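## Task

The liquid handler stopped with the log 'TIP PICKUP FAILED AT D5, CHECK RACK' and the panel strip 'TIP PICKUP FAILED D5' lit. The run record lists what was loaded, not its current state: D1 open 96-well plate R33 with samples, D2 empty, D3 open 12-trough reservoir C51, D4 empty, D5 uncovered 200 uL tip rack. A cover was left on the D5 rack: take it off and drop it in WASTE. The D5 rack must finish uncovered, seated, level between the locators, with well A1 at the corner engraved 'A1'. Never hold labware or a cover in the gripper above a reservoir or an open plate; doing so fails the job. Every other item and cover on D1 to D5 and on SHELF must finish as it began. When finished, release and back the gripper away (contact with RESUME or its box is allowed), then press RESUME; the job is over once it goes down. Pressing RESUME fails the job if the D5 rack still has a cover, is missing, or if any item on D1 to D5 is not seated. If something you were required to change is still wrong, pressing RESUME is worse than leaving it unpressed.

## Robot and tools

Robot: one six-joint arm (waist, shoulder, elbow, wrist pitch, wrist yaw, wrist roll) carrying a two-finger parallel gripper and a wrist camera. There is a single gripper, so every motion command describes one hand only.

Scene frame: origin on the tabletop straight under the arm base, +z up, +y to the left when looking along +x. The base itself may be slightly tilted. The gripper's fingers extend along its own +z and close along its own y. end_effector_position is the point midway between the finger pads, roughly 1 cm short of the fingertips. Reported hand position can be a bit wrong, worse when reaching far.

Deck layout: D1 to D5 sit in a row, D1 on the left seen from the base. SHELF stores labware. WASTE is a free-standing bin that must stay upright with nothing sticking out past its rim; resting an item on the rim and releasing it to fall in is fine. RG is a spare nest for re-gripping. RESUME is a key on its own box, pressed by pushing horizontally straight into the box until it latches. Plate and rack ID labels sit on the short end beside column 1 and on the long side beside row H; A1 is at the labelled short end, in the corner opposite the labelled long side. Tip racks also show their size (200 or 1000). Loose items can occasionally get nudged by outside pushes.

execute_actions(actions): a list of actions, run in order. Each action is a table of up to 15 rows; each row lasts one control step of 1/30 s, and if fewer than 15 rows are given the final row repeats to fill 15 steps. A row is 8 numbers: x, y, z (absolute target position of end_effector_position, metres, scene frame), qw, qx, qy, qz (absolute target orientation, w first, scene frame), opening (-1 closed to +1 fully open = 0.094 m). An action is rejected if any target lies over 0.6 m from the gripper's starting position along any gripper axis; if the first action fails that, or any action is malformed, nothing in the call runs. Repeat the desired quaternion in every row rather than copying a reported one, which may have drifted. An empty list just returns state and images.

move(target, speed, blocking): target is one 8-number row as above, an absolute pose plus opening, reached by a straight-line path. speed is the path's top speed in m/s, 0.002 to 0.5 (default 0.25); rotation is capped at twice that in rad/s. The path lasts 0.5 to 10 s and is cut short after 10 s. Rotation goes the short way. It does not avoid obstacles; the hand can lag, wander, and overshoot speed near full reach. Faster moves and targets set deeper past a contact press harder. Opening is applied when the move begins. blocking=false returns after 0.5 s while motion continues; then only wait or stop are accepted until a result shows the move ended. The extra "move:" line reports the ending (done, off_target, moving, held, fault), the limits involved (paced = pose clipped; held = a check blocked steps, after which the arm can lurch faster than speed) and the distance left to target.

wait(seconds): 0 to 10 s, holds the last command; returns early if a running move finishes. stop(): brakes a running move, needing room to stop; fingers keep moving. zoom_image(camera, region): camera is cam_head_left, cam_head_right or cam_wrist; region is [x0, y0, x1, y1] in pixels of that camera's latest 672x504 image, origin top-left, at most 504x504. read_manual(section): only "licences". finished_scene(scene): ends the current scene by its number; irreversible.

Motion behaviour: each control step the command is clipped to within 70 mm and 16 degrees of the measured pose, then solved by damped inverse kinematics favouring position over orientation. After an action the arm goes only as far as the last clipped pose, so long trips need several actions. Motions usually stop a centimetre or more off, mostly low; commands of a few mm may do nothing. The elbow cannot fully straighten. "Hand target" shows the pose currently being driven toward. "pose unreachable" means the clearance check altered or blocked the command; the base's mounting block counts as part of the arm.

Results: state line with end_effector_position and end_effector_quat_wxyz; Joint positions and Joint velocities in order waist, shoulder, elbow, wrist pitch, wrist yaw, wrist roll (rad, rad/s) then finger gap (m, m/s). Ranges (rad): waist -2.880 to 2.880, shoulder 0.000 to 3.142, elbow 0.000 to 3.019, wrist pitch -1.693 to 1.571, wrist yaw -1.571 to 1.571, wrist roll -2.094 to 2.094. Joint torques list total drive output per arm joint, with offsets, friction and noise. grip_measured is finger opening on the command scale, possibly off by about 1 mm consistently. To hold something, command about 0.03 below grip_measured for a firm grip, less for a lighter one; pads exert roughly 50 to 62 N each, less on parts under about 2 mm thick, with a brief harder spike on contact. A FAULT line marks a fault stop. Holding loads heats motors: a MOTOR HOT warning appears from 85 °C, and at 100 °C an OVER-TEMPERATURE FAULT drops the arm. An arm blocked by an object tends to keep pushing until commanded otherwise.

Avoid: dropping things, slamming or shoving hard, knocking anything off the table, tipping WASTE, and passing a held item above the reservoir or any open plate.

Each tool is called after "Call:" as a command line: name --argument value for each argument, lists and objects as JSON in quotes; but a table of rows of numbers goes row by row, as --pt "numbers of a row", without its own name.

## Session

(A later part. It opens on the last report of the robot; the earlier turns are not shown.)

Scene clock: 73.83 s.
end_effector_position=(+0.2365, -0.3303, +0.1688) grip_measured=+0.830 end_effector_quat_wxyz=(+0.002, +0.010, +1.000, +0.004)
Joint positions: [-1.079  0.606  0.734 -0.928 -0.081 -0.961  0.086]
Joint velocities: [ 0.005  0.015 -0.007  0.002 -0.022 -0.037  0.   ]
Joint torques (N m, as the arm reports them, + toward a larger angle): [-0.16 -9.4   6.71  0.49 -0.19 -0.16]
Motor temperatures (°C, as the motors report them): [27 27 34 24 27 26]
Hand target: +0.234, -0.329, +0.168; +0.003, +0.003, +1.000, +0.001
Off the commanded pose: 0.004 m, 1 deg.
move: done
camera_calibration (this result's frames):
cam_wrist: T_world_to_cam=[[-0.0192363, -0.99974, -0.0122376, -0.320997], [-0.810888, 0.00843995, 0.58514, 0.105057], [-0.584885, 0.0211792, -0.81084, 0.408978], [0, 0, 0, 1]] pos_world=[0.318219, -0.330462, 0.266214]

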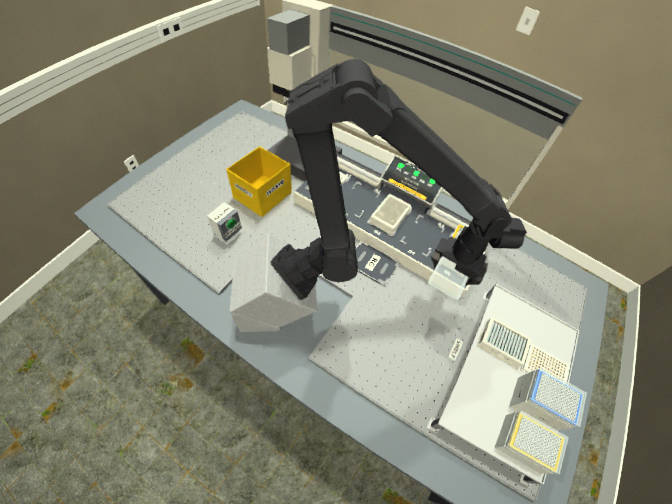

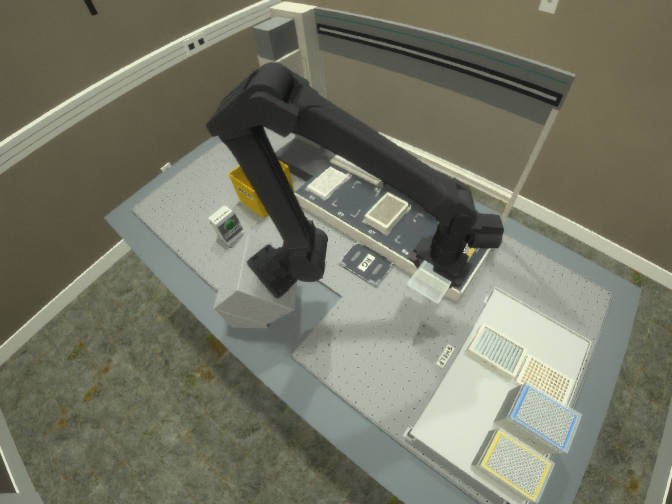

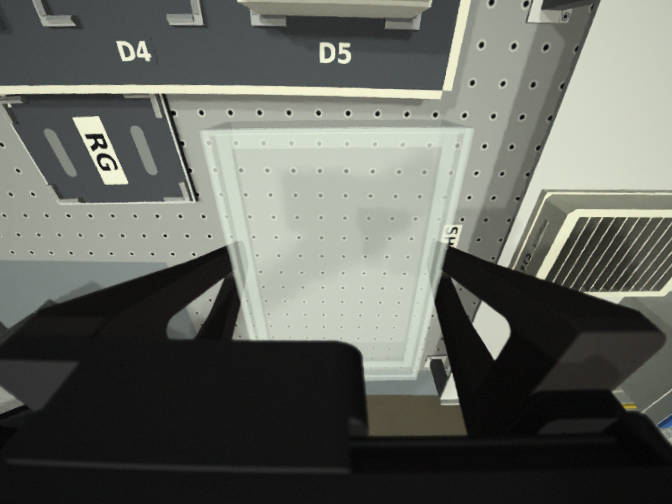

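Call:
zoom_image --camera "cam_wrist" --region '[160,0,310,45]'

Call:
zoom_image --camera "cam_wrist" --region '[360,0,450,45]'

Call:
move --target '[0.24,-0.09,0.14,0,0,1,0,0.79]' --speed 0.2

Region (160, 0, 310, 45) of cam_wrist's 672x504 image, scaled by 3.360, with more detail than that image has; it fills the top 151 rows of this view, and the rest is white.

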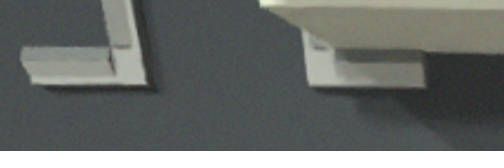

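Region (360, 0, 450, 45) of cam_wrist's 672x504 image, scaled by 5.600, with more detail than that image has.

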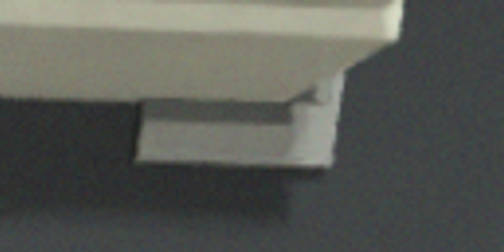

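Scene clock: 87.27 s.
end_effector_position=(+0.2430, -0.0920, +0.1422) grip_measured=+0.830 end_effector_quat_wxyz=(-0.000, -0.005, +1.000, -0.004)
Joint positions: [ 0.149  0.605  0.38  -0.944  0.695  0.062  0.086]
Joint velocities: [ 0.005 -0.015 -0.007  0.002 -0.051 -0.022 -0.   ]
Joint torques (N m, as the arm reports them, + toward a larger angle): [ 1.17  0.2   5.77 -0.27  0.22  0.1 ]
Motor temperatures (°C, as the motors report them): [27 27 33 24 27 26]
Hand target: +0.240, -0.090, +0.141; -0.006, -0.006, +1.000, -0.005
Off the commanded pose: 0.004 m, 1 deg.
move: done
camera_calibration (this result's frames):
cam_wrist: T_world_to_cam=[[0.0105591, -0.999929, 0.00546509, -0.0927979], [-0.808688, -0.00532471, 0.588214, 0.121619], [-0.588143, -0.0106305, -0.808687, 0.383687], [0, 0, 0, 1]] pos_world=[0.324995, -0.088065, 0.239252]

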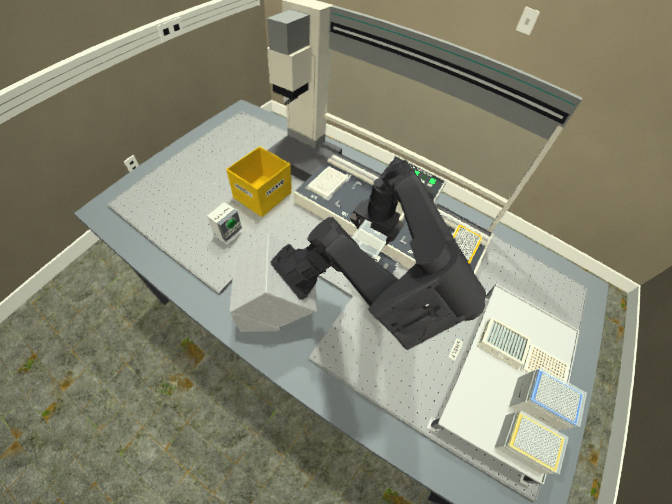

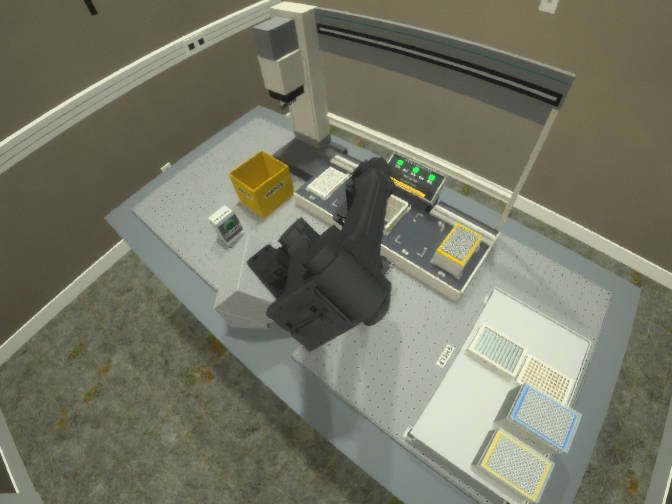

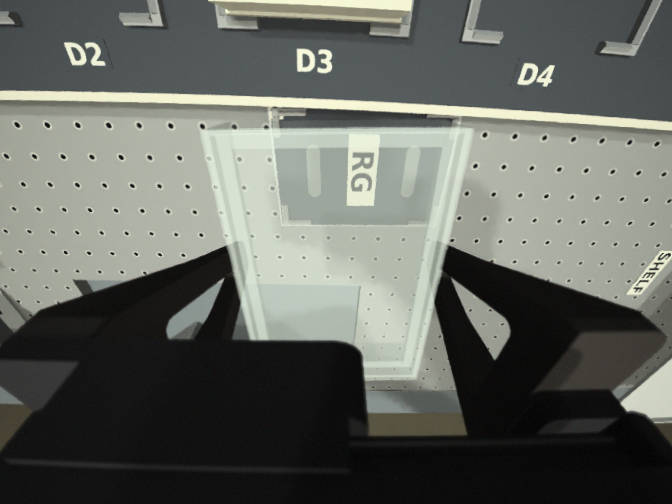

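Call:
move --target '[0.235,0.15,0.21,0,0,1,0,0.79]' --speed 0.2

Call:
move --target '[0.26,0.35,0.21,0,0,1,0,0.79]' --speed 0.2

Scene clock: 93.33 s.
end_effector_position=(+0.2256, +0.1352, +0.1977) grip_measured=+0.830 end_effector_quat_wxyz=(-0.005, -0.014, +1.000, -0.018)
Joint positions: [ 0.992  1.521  0.653 -1.115  0.71   1.199  0.086]
Joint velocities: [-0.015 -0.015 -0.007 -0.012 -0.007 -0.007  0.   ]
Joint torques (N m, as the arm reports them, + toward a larger angle): [ 6.68 -3.08  8.82 -0.37  0.12  0.11]
Motor temperatures (°C, as the motors report them): [27 27 33 24 27 26]
Hand target: +0.236, +0.145, +0.207; -0.000, -0.000, +1.000, -0.008
Off the commanded pose: 0.021 m, 3 deg.
move: off_target
camera_calibration (this result's frames):
cam_wrist: T_world_to_cam=[[0.0284804, -0.999051, 0.0329669, 0.124715], [-0.803474, -0.00326015, 0.595332, 0.0732629], [-0.594659, -0.0434433, -0.802804, 0.42551], [0, 0, 0, 1]] pos_world=[0.308346, 0.143321, 0.293874]

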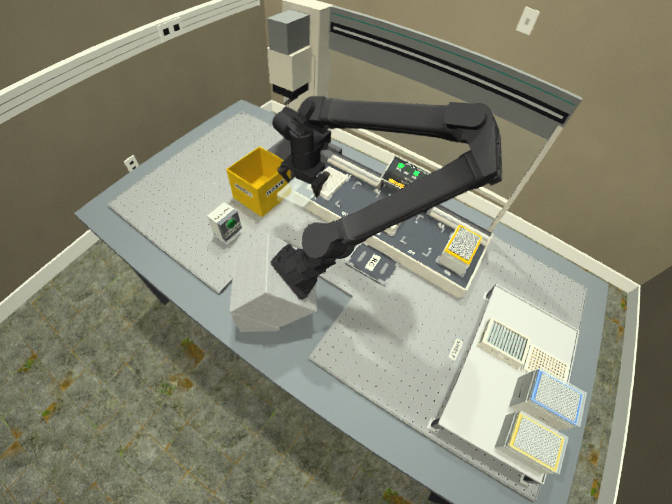

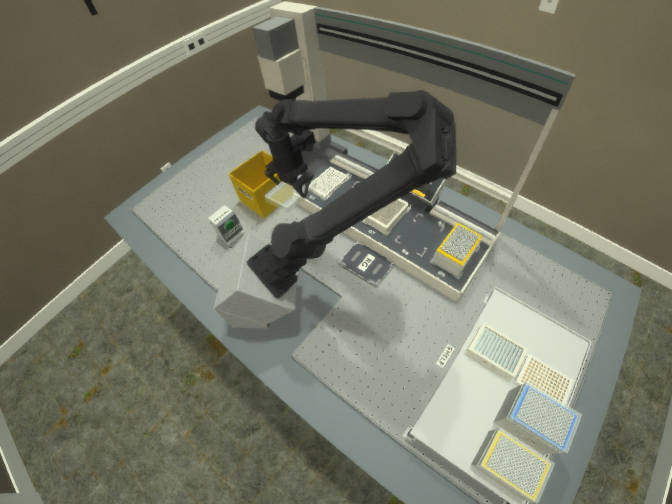

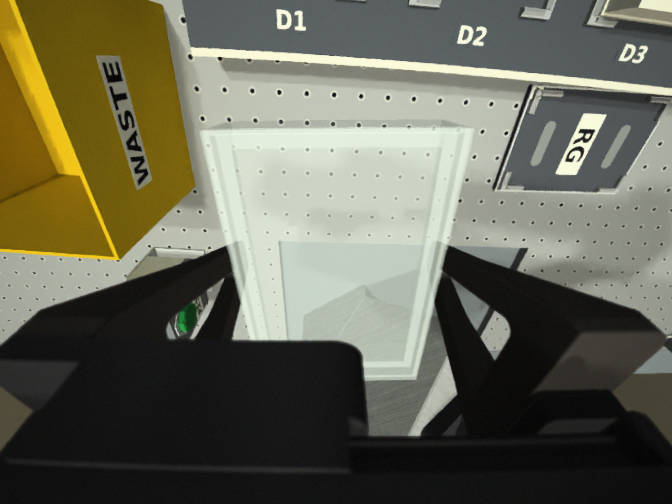

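Scene clock: 94.80 s.
end_effector_position=(+0.2571, +0.3367, +0.1984) grip_measured=+0.830 end_effector_quat_wxyz=(-0.003, -0.008, +1.000, -0.008)
Joint positions: [ 1.065  2.073  1.148 -1.085  0.676  1.28   0.086]
Joint velocities: [ 0.005 -0.005 -0.027 -0.027 -0.095  0.022 -0.001]
Joint torques (N m, as the arm reports them, + toward a larger angle): [11.5  -9.64  9.04 -0.4   0.06  0.13]
Motor temperatures (°C, as the motors report them): [28 27 33 24 27 26]
Hand target: +0.261, +0.349, +0.206; +0.000, +0.000, +1.000, -0.000
Off the commanded pose: 0.018 m, 1 deg.
move: off_target
camera_calibration (this result's frames):
cam_wrist: T_world_to_cam=[[0.0155548, -0.999813, 0.0115276, 0.332955], [-0.805536, -0.00570067, 0.59252, 0.100736], [-0.592343, -0.0185024, -0.805473, 0.445099], [0, 0, 0, 1]] pos_world=[0.339619, 0.341703, 0.294989]

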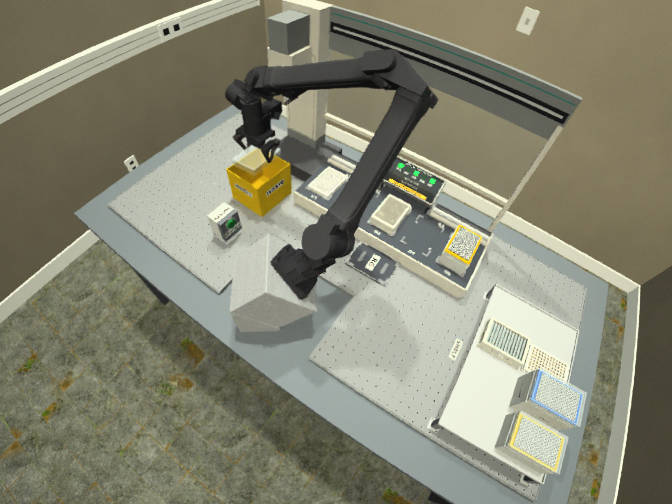

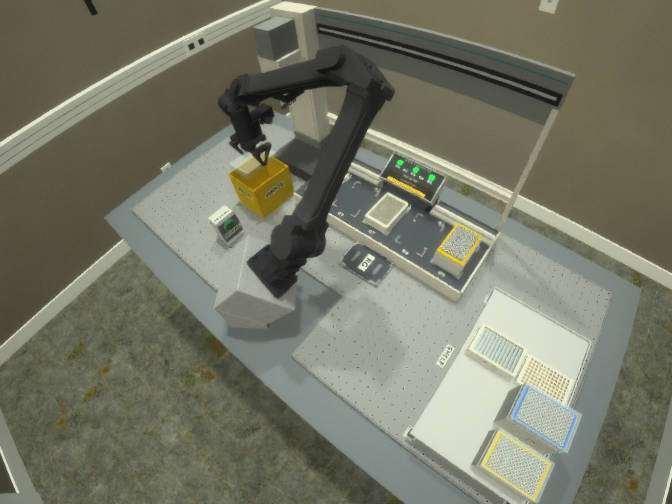

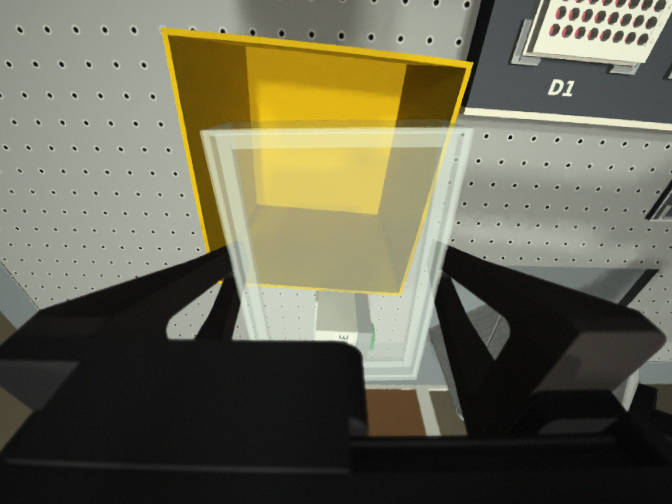

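Call:
move --target '[0.272,0.356,0.165,0,0.03,1,0,0.79]' --speed 0.1

Scene clock: 101.00 s.
end_effector_position=(+0.2644, +0.3495, +0.1705) grip_measured=+0.830 end_effector_quat_wxyz=(+0.001, +0.025, +1.000, -0.000)
Joint positions: [ 1.022  2.119  1.148 -0.986  0.697  1.282  0.086]
Joint velocities: [-0.005 -0.015 -0.007 -0.007 -0.037  0.051  0.   ]
Joint torques (N m, as the arm reports them, + toward a larger angle): [  9.62 -10.28   7.43   0.4    0.3   -0.13]
Motor temperatures (°C, as the motors report them): [28 27 33 24 27 26]
Hand target: +0.271, +0.355, +0.165; -0.000, +0.030, +1.000, +0.001
Off the commanded pose: 0.011 m, 1 deg.
move: off_target
camera_calibration (this result's frames):
cam_wrist: T_world_to_cam=[[-0.0495506, -0.998767, -0.00318915, 0.36532], [-0.809494, 0.0382897, 0.585878, 0.11007], [-0.585033, 0.0316122, -0.810393, 0.408537], [0, 0, 0, 1]] pos_world=[0.34621, 0.34774, 0.267753]

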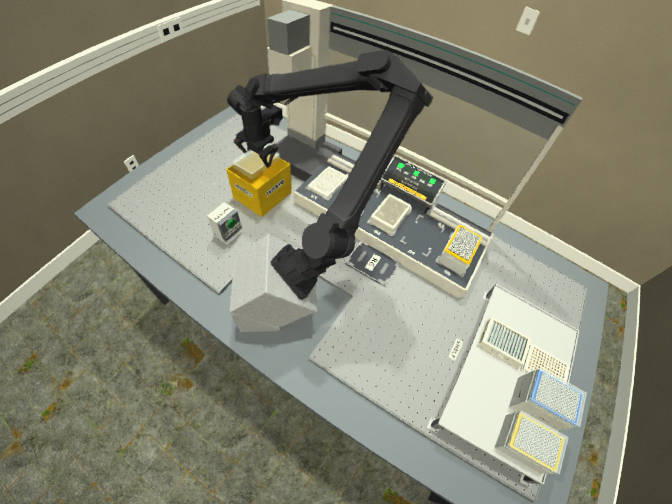

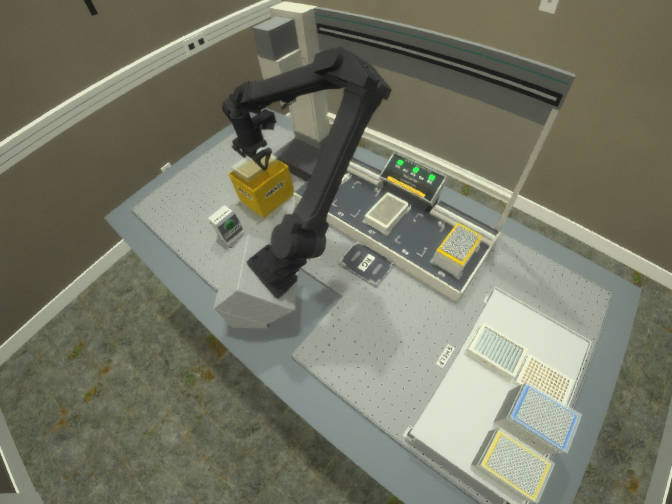

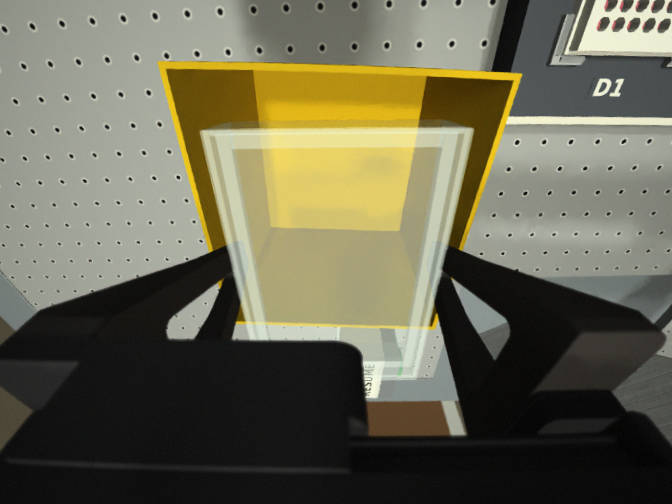

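Call:
move --target '[0.274,0.351,0.108,0,0.035,1,0,0.79]' --speed 0.07

Scene clock: 107.13 s.
end_effector_position=(+0.2778, +0.3557, +0.1241) grip_measured=+0.830 end_effector_quat_wxyz=(+0.006, +0.043, +0.999, +0.013)
Joint positions: [ 0.941  2.162  1.117 -0.808  0.724  1.191  0.086]
Joint velocities: [-0.005 -0.005  0.012 -0.007  0.007 -0.066 -0.001]
Joint torques (N m, as the arm reports them, + toward a larger angle): [ 10.22 -10.25   4.63   0.38   0.32  -0.16]
Motor temperatures (°C, as the motors report them): [28 27 33 24 27 26]
Hand target: +0.272, +0.350, +0.109; -0.001, +0.035, +0.999, +0.001
Off the commanded pose: 0.017 m, 2 deg.
move: off_target
camera_calibration (this result's frames):
cam_wrist: T_world_to_cam=[[-0.0854049, -0.995875, -0.0306535, 0.384299], [-0.8143, 0.0520388, 0.578107, 0.145196], [-0.574127, 0.0743344, -0.815385, 0.360987], [0, 0, 0, 1]] pos_world=[0.358306, 0.348325, 0.222185]

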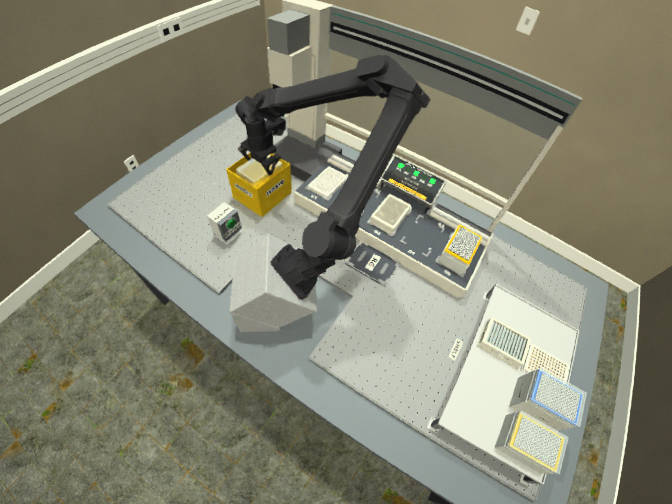

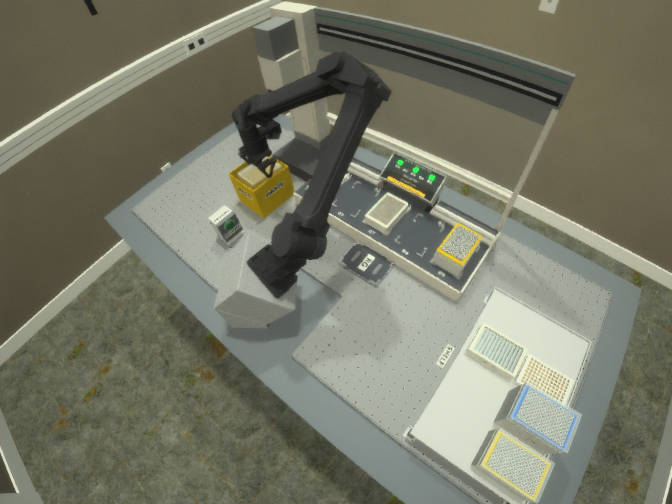

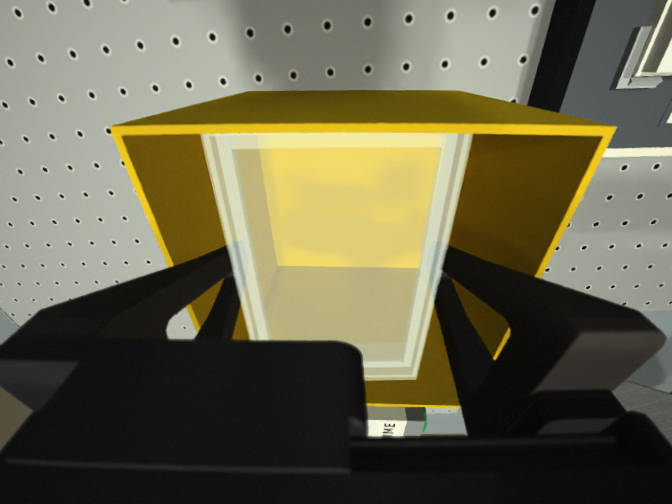

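Inside. Release and lift.

Call:
execute_actions --actions '[[[0.272,0.350,0.112,0,0.035,1,0,0.97]]]'

Call:
move --target '[0.27,0.35,0.21,0,0.035,1,0,0.97]' --speed 0.2

Call:
move --target '[0.09,0.24,0.17,0.213,-0.674,0.674,0.213,-1]' --speed 0.3

Scene clock: 112.00 s.
end_effector_position=(+0.2778, +0.3556, +0.1241) grip_measured=+0.968 end_effector_quat_wxyz=(+0.007, +0.042, +0.999, +0.013)
Joint positions: [ 0.941  2.162  1.117 -0.808  0.724  1.189  0.092]
Joint velocities: [-0.015  0.015  0.002 -0.012 -0.051 -0.022  0.   ]
Joint torques (N m, as the arm reports them, + toward a larger angle): [ 10.49 -10.77   4.87  -0.08   0.3   -0.04]
Motor temperatures (°C, as the motors report them): [28 27 32 24 27 26]
Hand target: +0.272, +0.350, +0.113; +0.000, +0.035, +0.999, -0.000
Off the commanded pose: 0.015 m, 2 deg.
camera_calibration (this result's frames):
cam_wrist: T_world_to_cam=[[-0.0827452, -0.996105, -0.03048, 0.383596], [-0.814672, 0.0499947, 0.577762, 0.146118], [-0.573988, 0.0726383, -0.815636, 0.361619], [0, 0, 0, 1]] pos_world=[0.358344, 0.34853, 0.222219]

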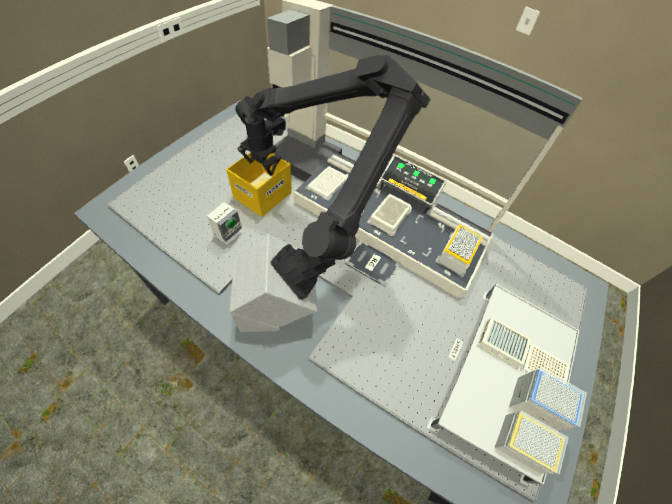

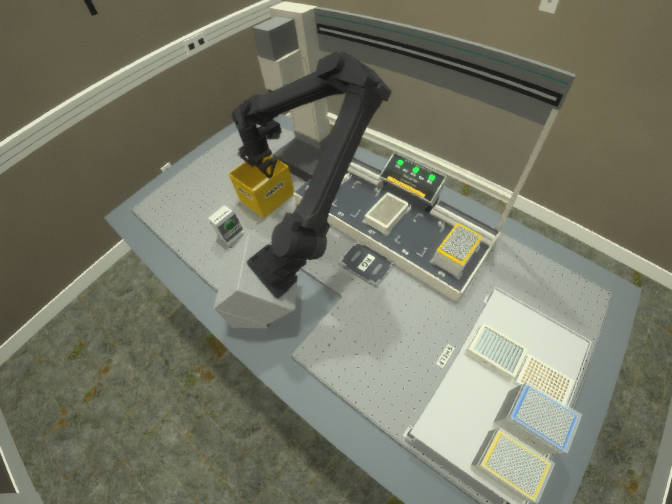

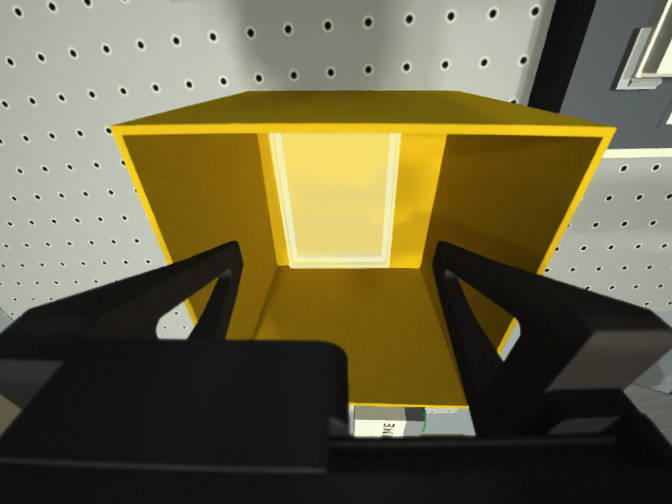

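Scene clock: 112.93 s.
end_effector_position=(+0.2617, +0.3431, +0.2033) grip_measured=+0.968 end_effector_quat_wxyz=(+0.001, +0.019, +1.000, -0.008)
Joint positions: [ 1.069  2.085  1.177 -1.105  0.681  1.339  0.092]
Joint velocities: [-0.005 -0.015  0.002 -0.012 -0.007  0.022 -0.   ]
Joint torques (N m, as the arm reports them, + toward a larger angle): [ 10.81 -11.06   8.81  -0.32   0.11   0.13]
Motor temperatures (°C, as the motors report them): [28 27 32 24 27 26]
Hand target: +0.271, +0.351, +0.210; +0.001, +0.035, +0.999, -0.001
Off the commanded pose: 0.013 m, 2 deg.
move: off_target
camera_calibration (this result's frames):
cam_wrist: T_world_to_cam=[[-0.0383837, -0.999181, 0.0127976, 0.352826], [-0.809075, 0.0385919, 0.586437, 0.0885094], [-0.58645, 0.0121553, -0.809894, 0.440734], [0, 0, 0, 1]] pos_world=[0.343622, 0.343764, 0.300527]

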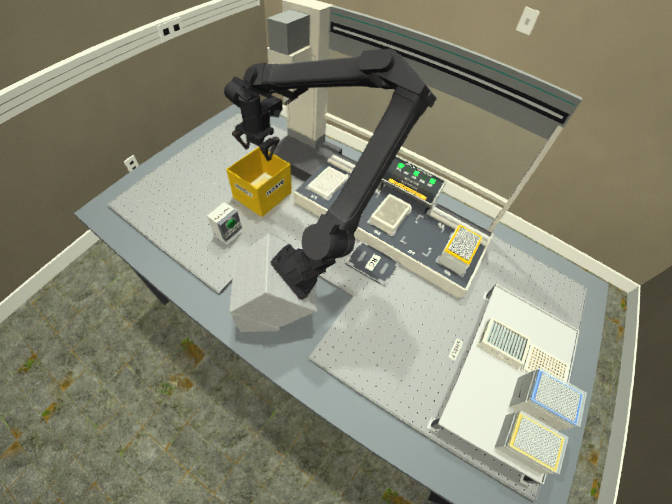

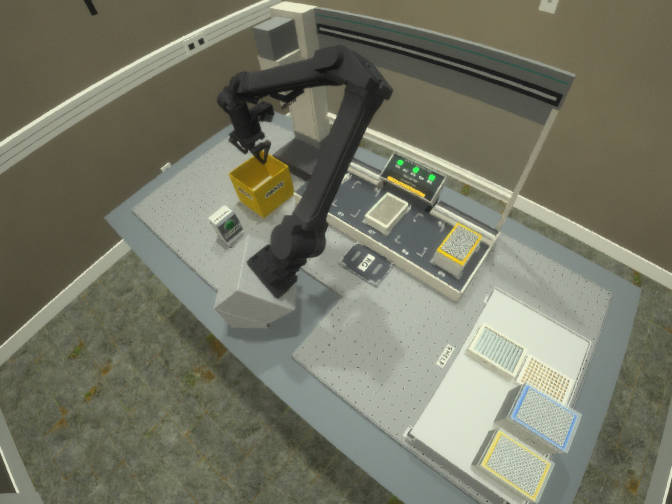

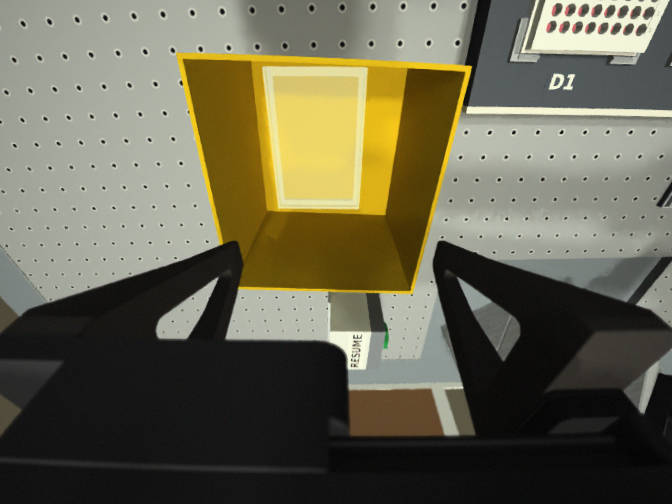

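Scene clock: 116.37 s.
end_effector_position=(+0.0924, +0.2397, +0.1719) grip_measured=-0.986 end_effector_quat_wxyz=(-0.202, +0.672, -0.680, -0.213)
Joint positions: [ 1.277  1.655  0.293 -0.101  0.43  -0.374  0.001]
Joint velocities: [ 0.005 -0.015 -0.007  0.007  0.007 -0.037  0.   ]
Joint torques (N m, as the arm reports them, + toward a larger angle): [ 5.09 -3.37  5.66  1.58 -0.27 -0.17]
Motor temperatures (°C, as the motors report them): [28 27 32 24 27 26]
Hand target: +0.091, +0.238, +0.174; -0.210, +0.676, -0.673, -0.215
Off the commanded pose: 0.003 m, 1 deg.
move: done
camera_calibration (this result's frames):
cam_wrist: T_world_to_cam=[[0.999786, -0.00492835, -0.0201061, -0.0851353], [-0.00427098, -0.999459, 0.0326076, 0.24361], [-0.020256, -0.0325147, -0.999266, 0.308208], [0, 0, 0, 1]] pos_world=[0.0924006, 0.25308, 0.298327]

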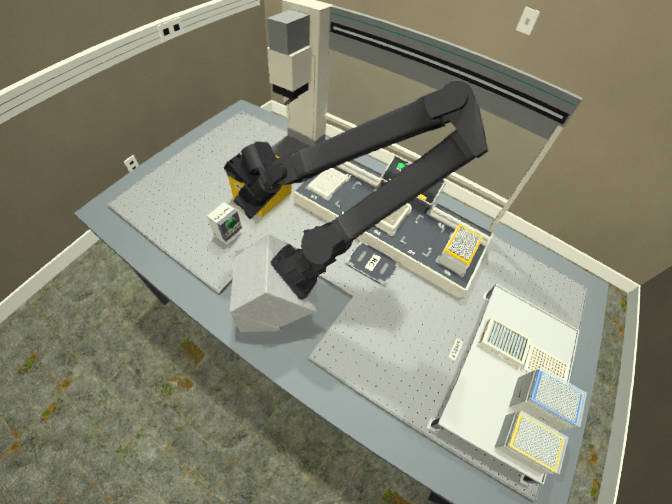

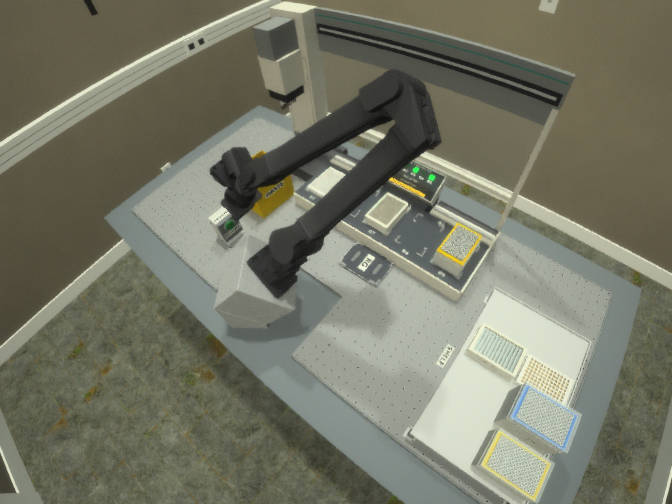

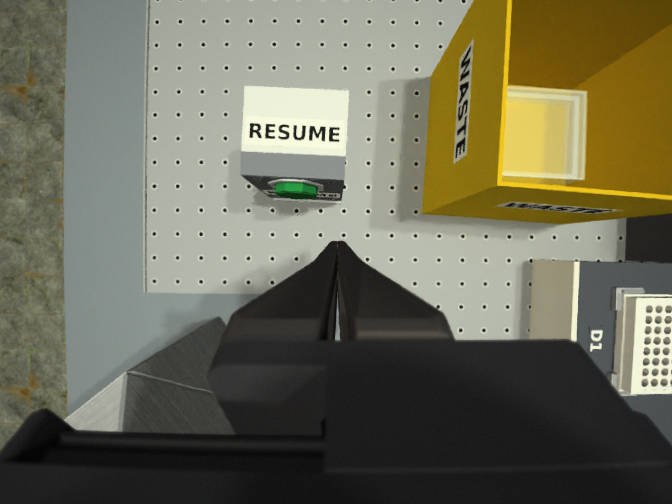

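Call:
move --target '[0.058,0.25,0.074,0.225,-0.67,0.67,0.225,-1]' --speed 0.12

Call:
zoom_image --camera "cam_head_left" --region '[290,150,500,300]'

Scene clock: 122.97 s.
end_effector_position=(+0.0573, +0.2523, +0.0804) grip_measured=-0.986 end_effector_quat_wxyz=(-0.228, +0.669, -0.670, -0.228)
Joint positions: [ 1.136  2.262  0.217  0.708  0.387 -0.566  0.001]
Joint velocities: [-0.005 -0.005 -0.002 -0.007  0.007 -0.022 -0.001]
Joint torques (N m, as the arm reports them, + toward a larger angle): [ 4.4  -5.1   0.88  1.54 -0.4  -0.16]
Motor temperatures (°C, as the motors report them): [28 27 32 24 27 26]
Hand target: +0.057, +0.248, +0.077; -0.225, +0.670, -0.670, -0.227
Off the commanded pose: 0.007 m, 1 deg.
move: done
camera_calibration (this result's frames):
cam_wrist: T_world_to_cam=[[0.999994, 0.000410214, -0.00338087, -0.0545221], [0.000312189, -0.999581, -0.0289437, 0.263804], [-0.00339133, 0.0289425, -0.999575, 0.200003], [0, 0, 0, 1]] pos_world=[0.0551177, 0.257927, 0.207369]

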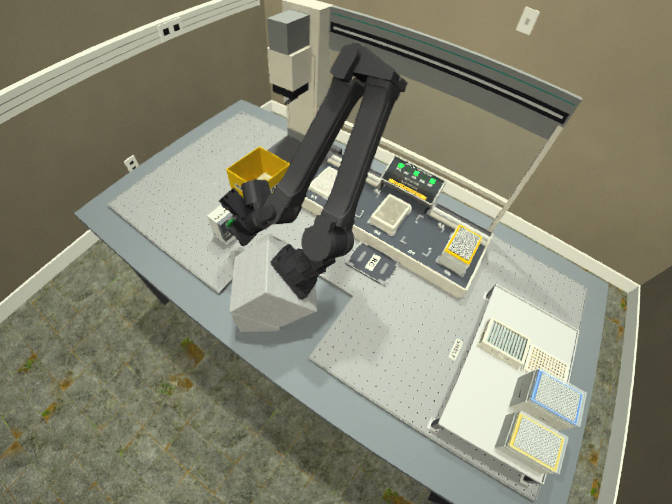

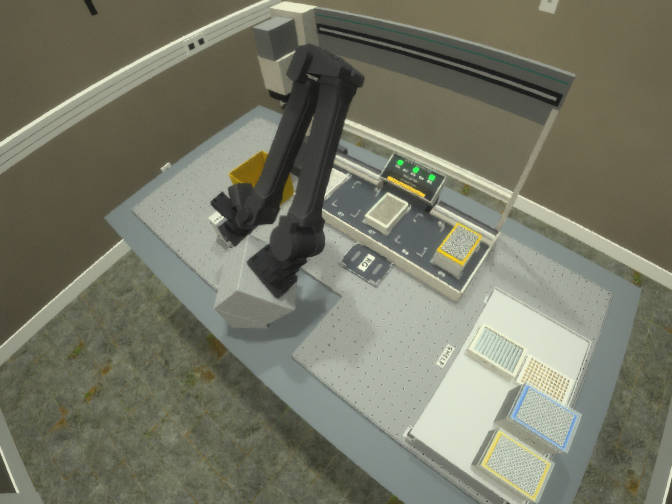

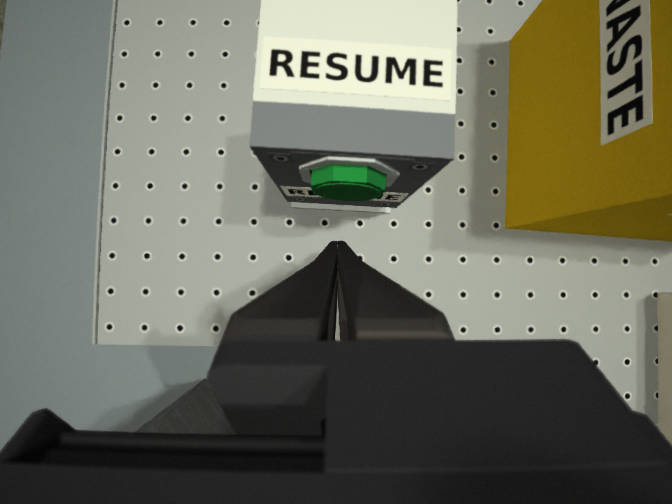

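Region (290, 150, 500, 300) of cam_head_left's 672x504 image, scaled by 2.400, with more detail than that image has; it fills the top 360 rows of this view, and the rest is white.

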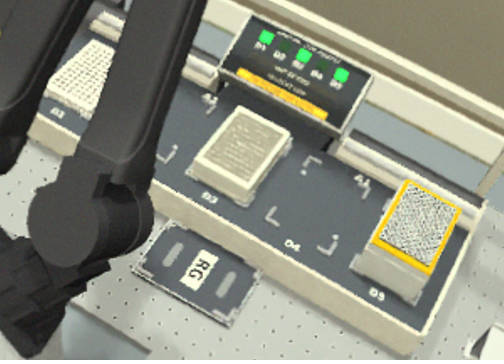

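Call:
move --target '[0.074,0.288,0.086,0.225,-0.67,0.67,0.225,-1]' --speed 0.03

Scene clock: 128.50 s.
end_effector_position=(+0.0621, +0.2723, +0.0808) grip_measured=-0.986 end_effector_quat_wxyz=(-0.214, +0.680, -0.665, -0.222)
Joint positions: [ 1.135  2.23   0.287  0.567  0.388 -0.569  0.001]
Joint velocities: [ 0.005 -0.005 -0.007 -0.012 -0.022  0.037  0.001]
Joint torques (N m, as the arm reports them, + toward a larger angle): [ 4.64 -7.43  4.26  0.86 -0.23 -0.16]
Motor temperatures (°C, as the motors report them): [28 27 32 24 27 26]
Hand target: +0.074, +0.288, +0.085; -0.225, +0.670, -0.671, -0.225
Off the commanded pose: 0.020 m, 2 deg.
move: off_target
camera_calibration (this result's frames):
cam_wrist: T_world_to_cam=[[0.999642, 0.0254793, -0.00819551, -0.0657558], [0.025493, -0.999674, 0.00157609, 0.279772], [-0.00815268, -0.00178445, -0.999965, 0.20858], [0, 0, 0, 1]] pos_world=[0.0603005, 0.281729, 0.207593]

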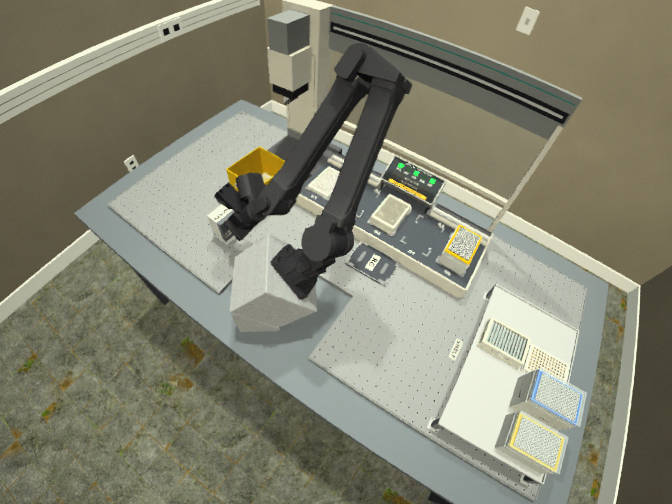

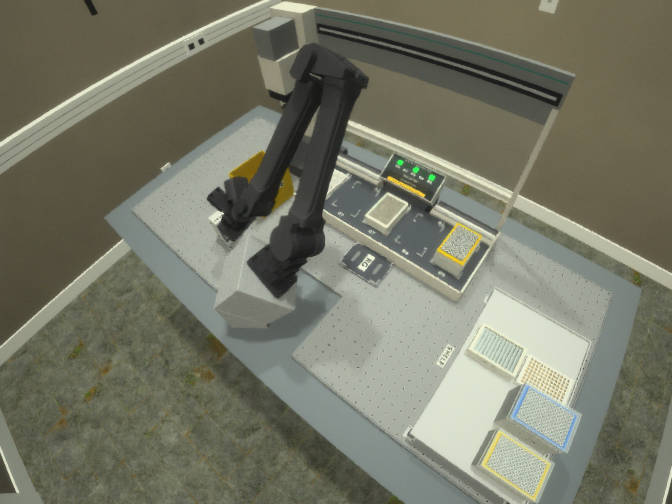

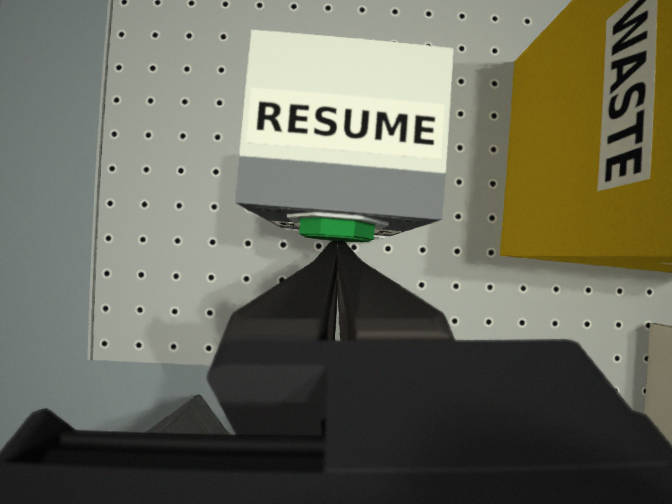

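Call:
execute_actions --actions '[[[0.075,0.291,0.086,0.227,-0.67,0.67,0.227,-1],[0.075,0.291,0.086,0.227,-0.67,0.67,0.227,-1],[0.076,0.294,0.087,0.23,-0.669,0.669,0.23,-1],[0.076,0.294,0.087,0.23,-0.669,0.669,0.23,-1],[0.077,0.297,0.088,0.233,-0.668,0.668,0.233,-1],[0.077,0.297,0.088,0.233,-0.668,0.668,0.233,-1],[0.078,0.30,0.089,0.236,-0.667,0.667,0.236,-1],[0.078,0.30,0.089,0.236,-0.667,0.667,0.236,-1],[0.079,0.303,0.09,0.24,-0.665,0.665,0.24,-1],[0.079,0.303,0.09,0.24,-0.665,0.665,0.24,-1],[0.08,0.306,0.091,0.243,-0.664,0.664,0.243,-1]],[[0.081,0.31,0.092,0.246,-0.663,0.663,0.246,-1],[0.082,0.313,0.093,0.248,-0.662,0.662,0.248,-1],[0.083,0.316,0.093,0.25,-0.661,0.661,0.25,-1],[0.084,0.319,0.094,0.25,-0.661,0.661,0.25,-1]],[[0.085,0.323,0.094,0.252,-0.66,0.66,0.252,-1],[0.086,0.327,0.095,0.254,-0.66,0.66,0.254,-1],[0.086,0.331,0.095,0.256,-0.659,0.659,0.256,-1]]]'

Scene clock: 135.50 s.
end_effector_position=(+0.0618, +0.2773, +0.0803) grip_measured=-0.986 end_effector_quat_wxyz=(-0.212, +0.689, -0.652, -0.237)
Joint positions: [ 1.106  2.23   0.295  0.569  0.345 -0.622  0.001]
Joint velocities: [-0.015 -0.005 -0.017 -0.017 -0.007  0.022 -0.   ]
Joint torques (N m, as the arm reports them, + toward a larger angle): [ 5.54 -6.71  8.09  2.06 -1.07 -0.18]
Motor temperatures (°C, as the motors report them): [28 27 32 24 27 26]
camera_calibration (this result's frames):
cam_wrist: T_world_to_cam=[[0.997813, 0.0631198, -0.0196356, -0.0750717], [0.0627496, -0.99785, -0.0189334, 0.283639], [-0.0207885, 0.0176598, -0.999628, 0.203405], [0, 0, 0, 1]] pos_world=[0.0613377, 0.284175, 0.207226]
The task's run has ended: the event that ends the task has happened.

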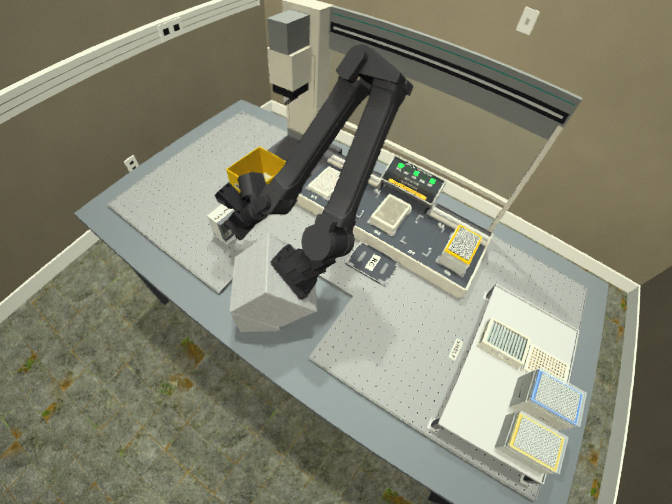

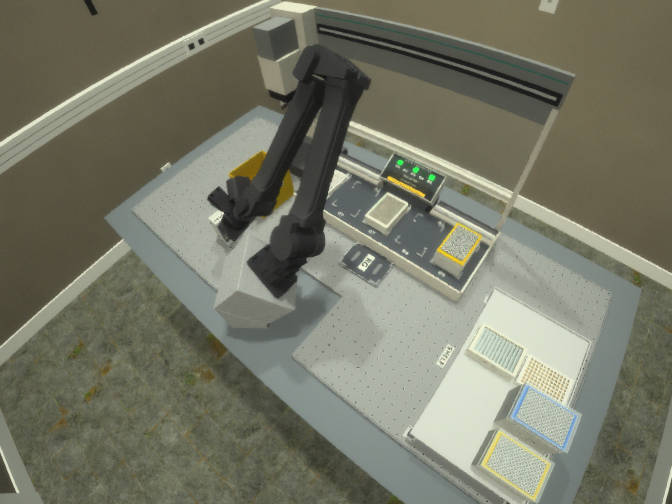

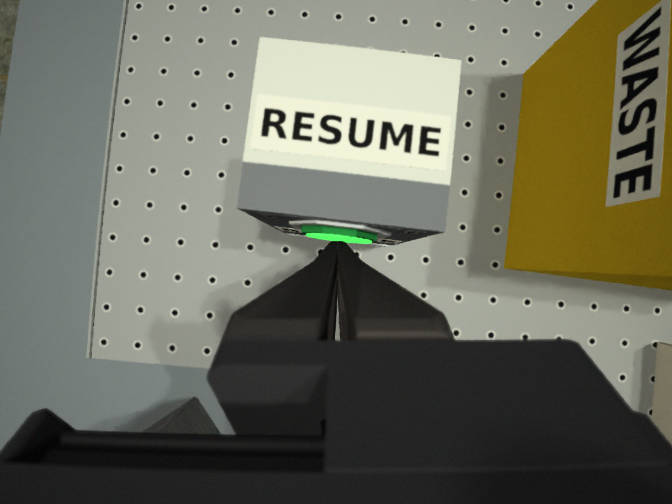

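Call:
finished_scene --scene 2

The scene is finished: the task was done.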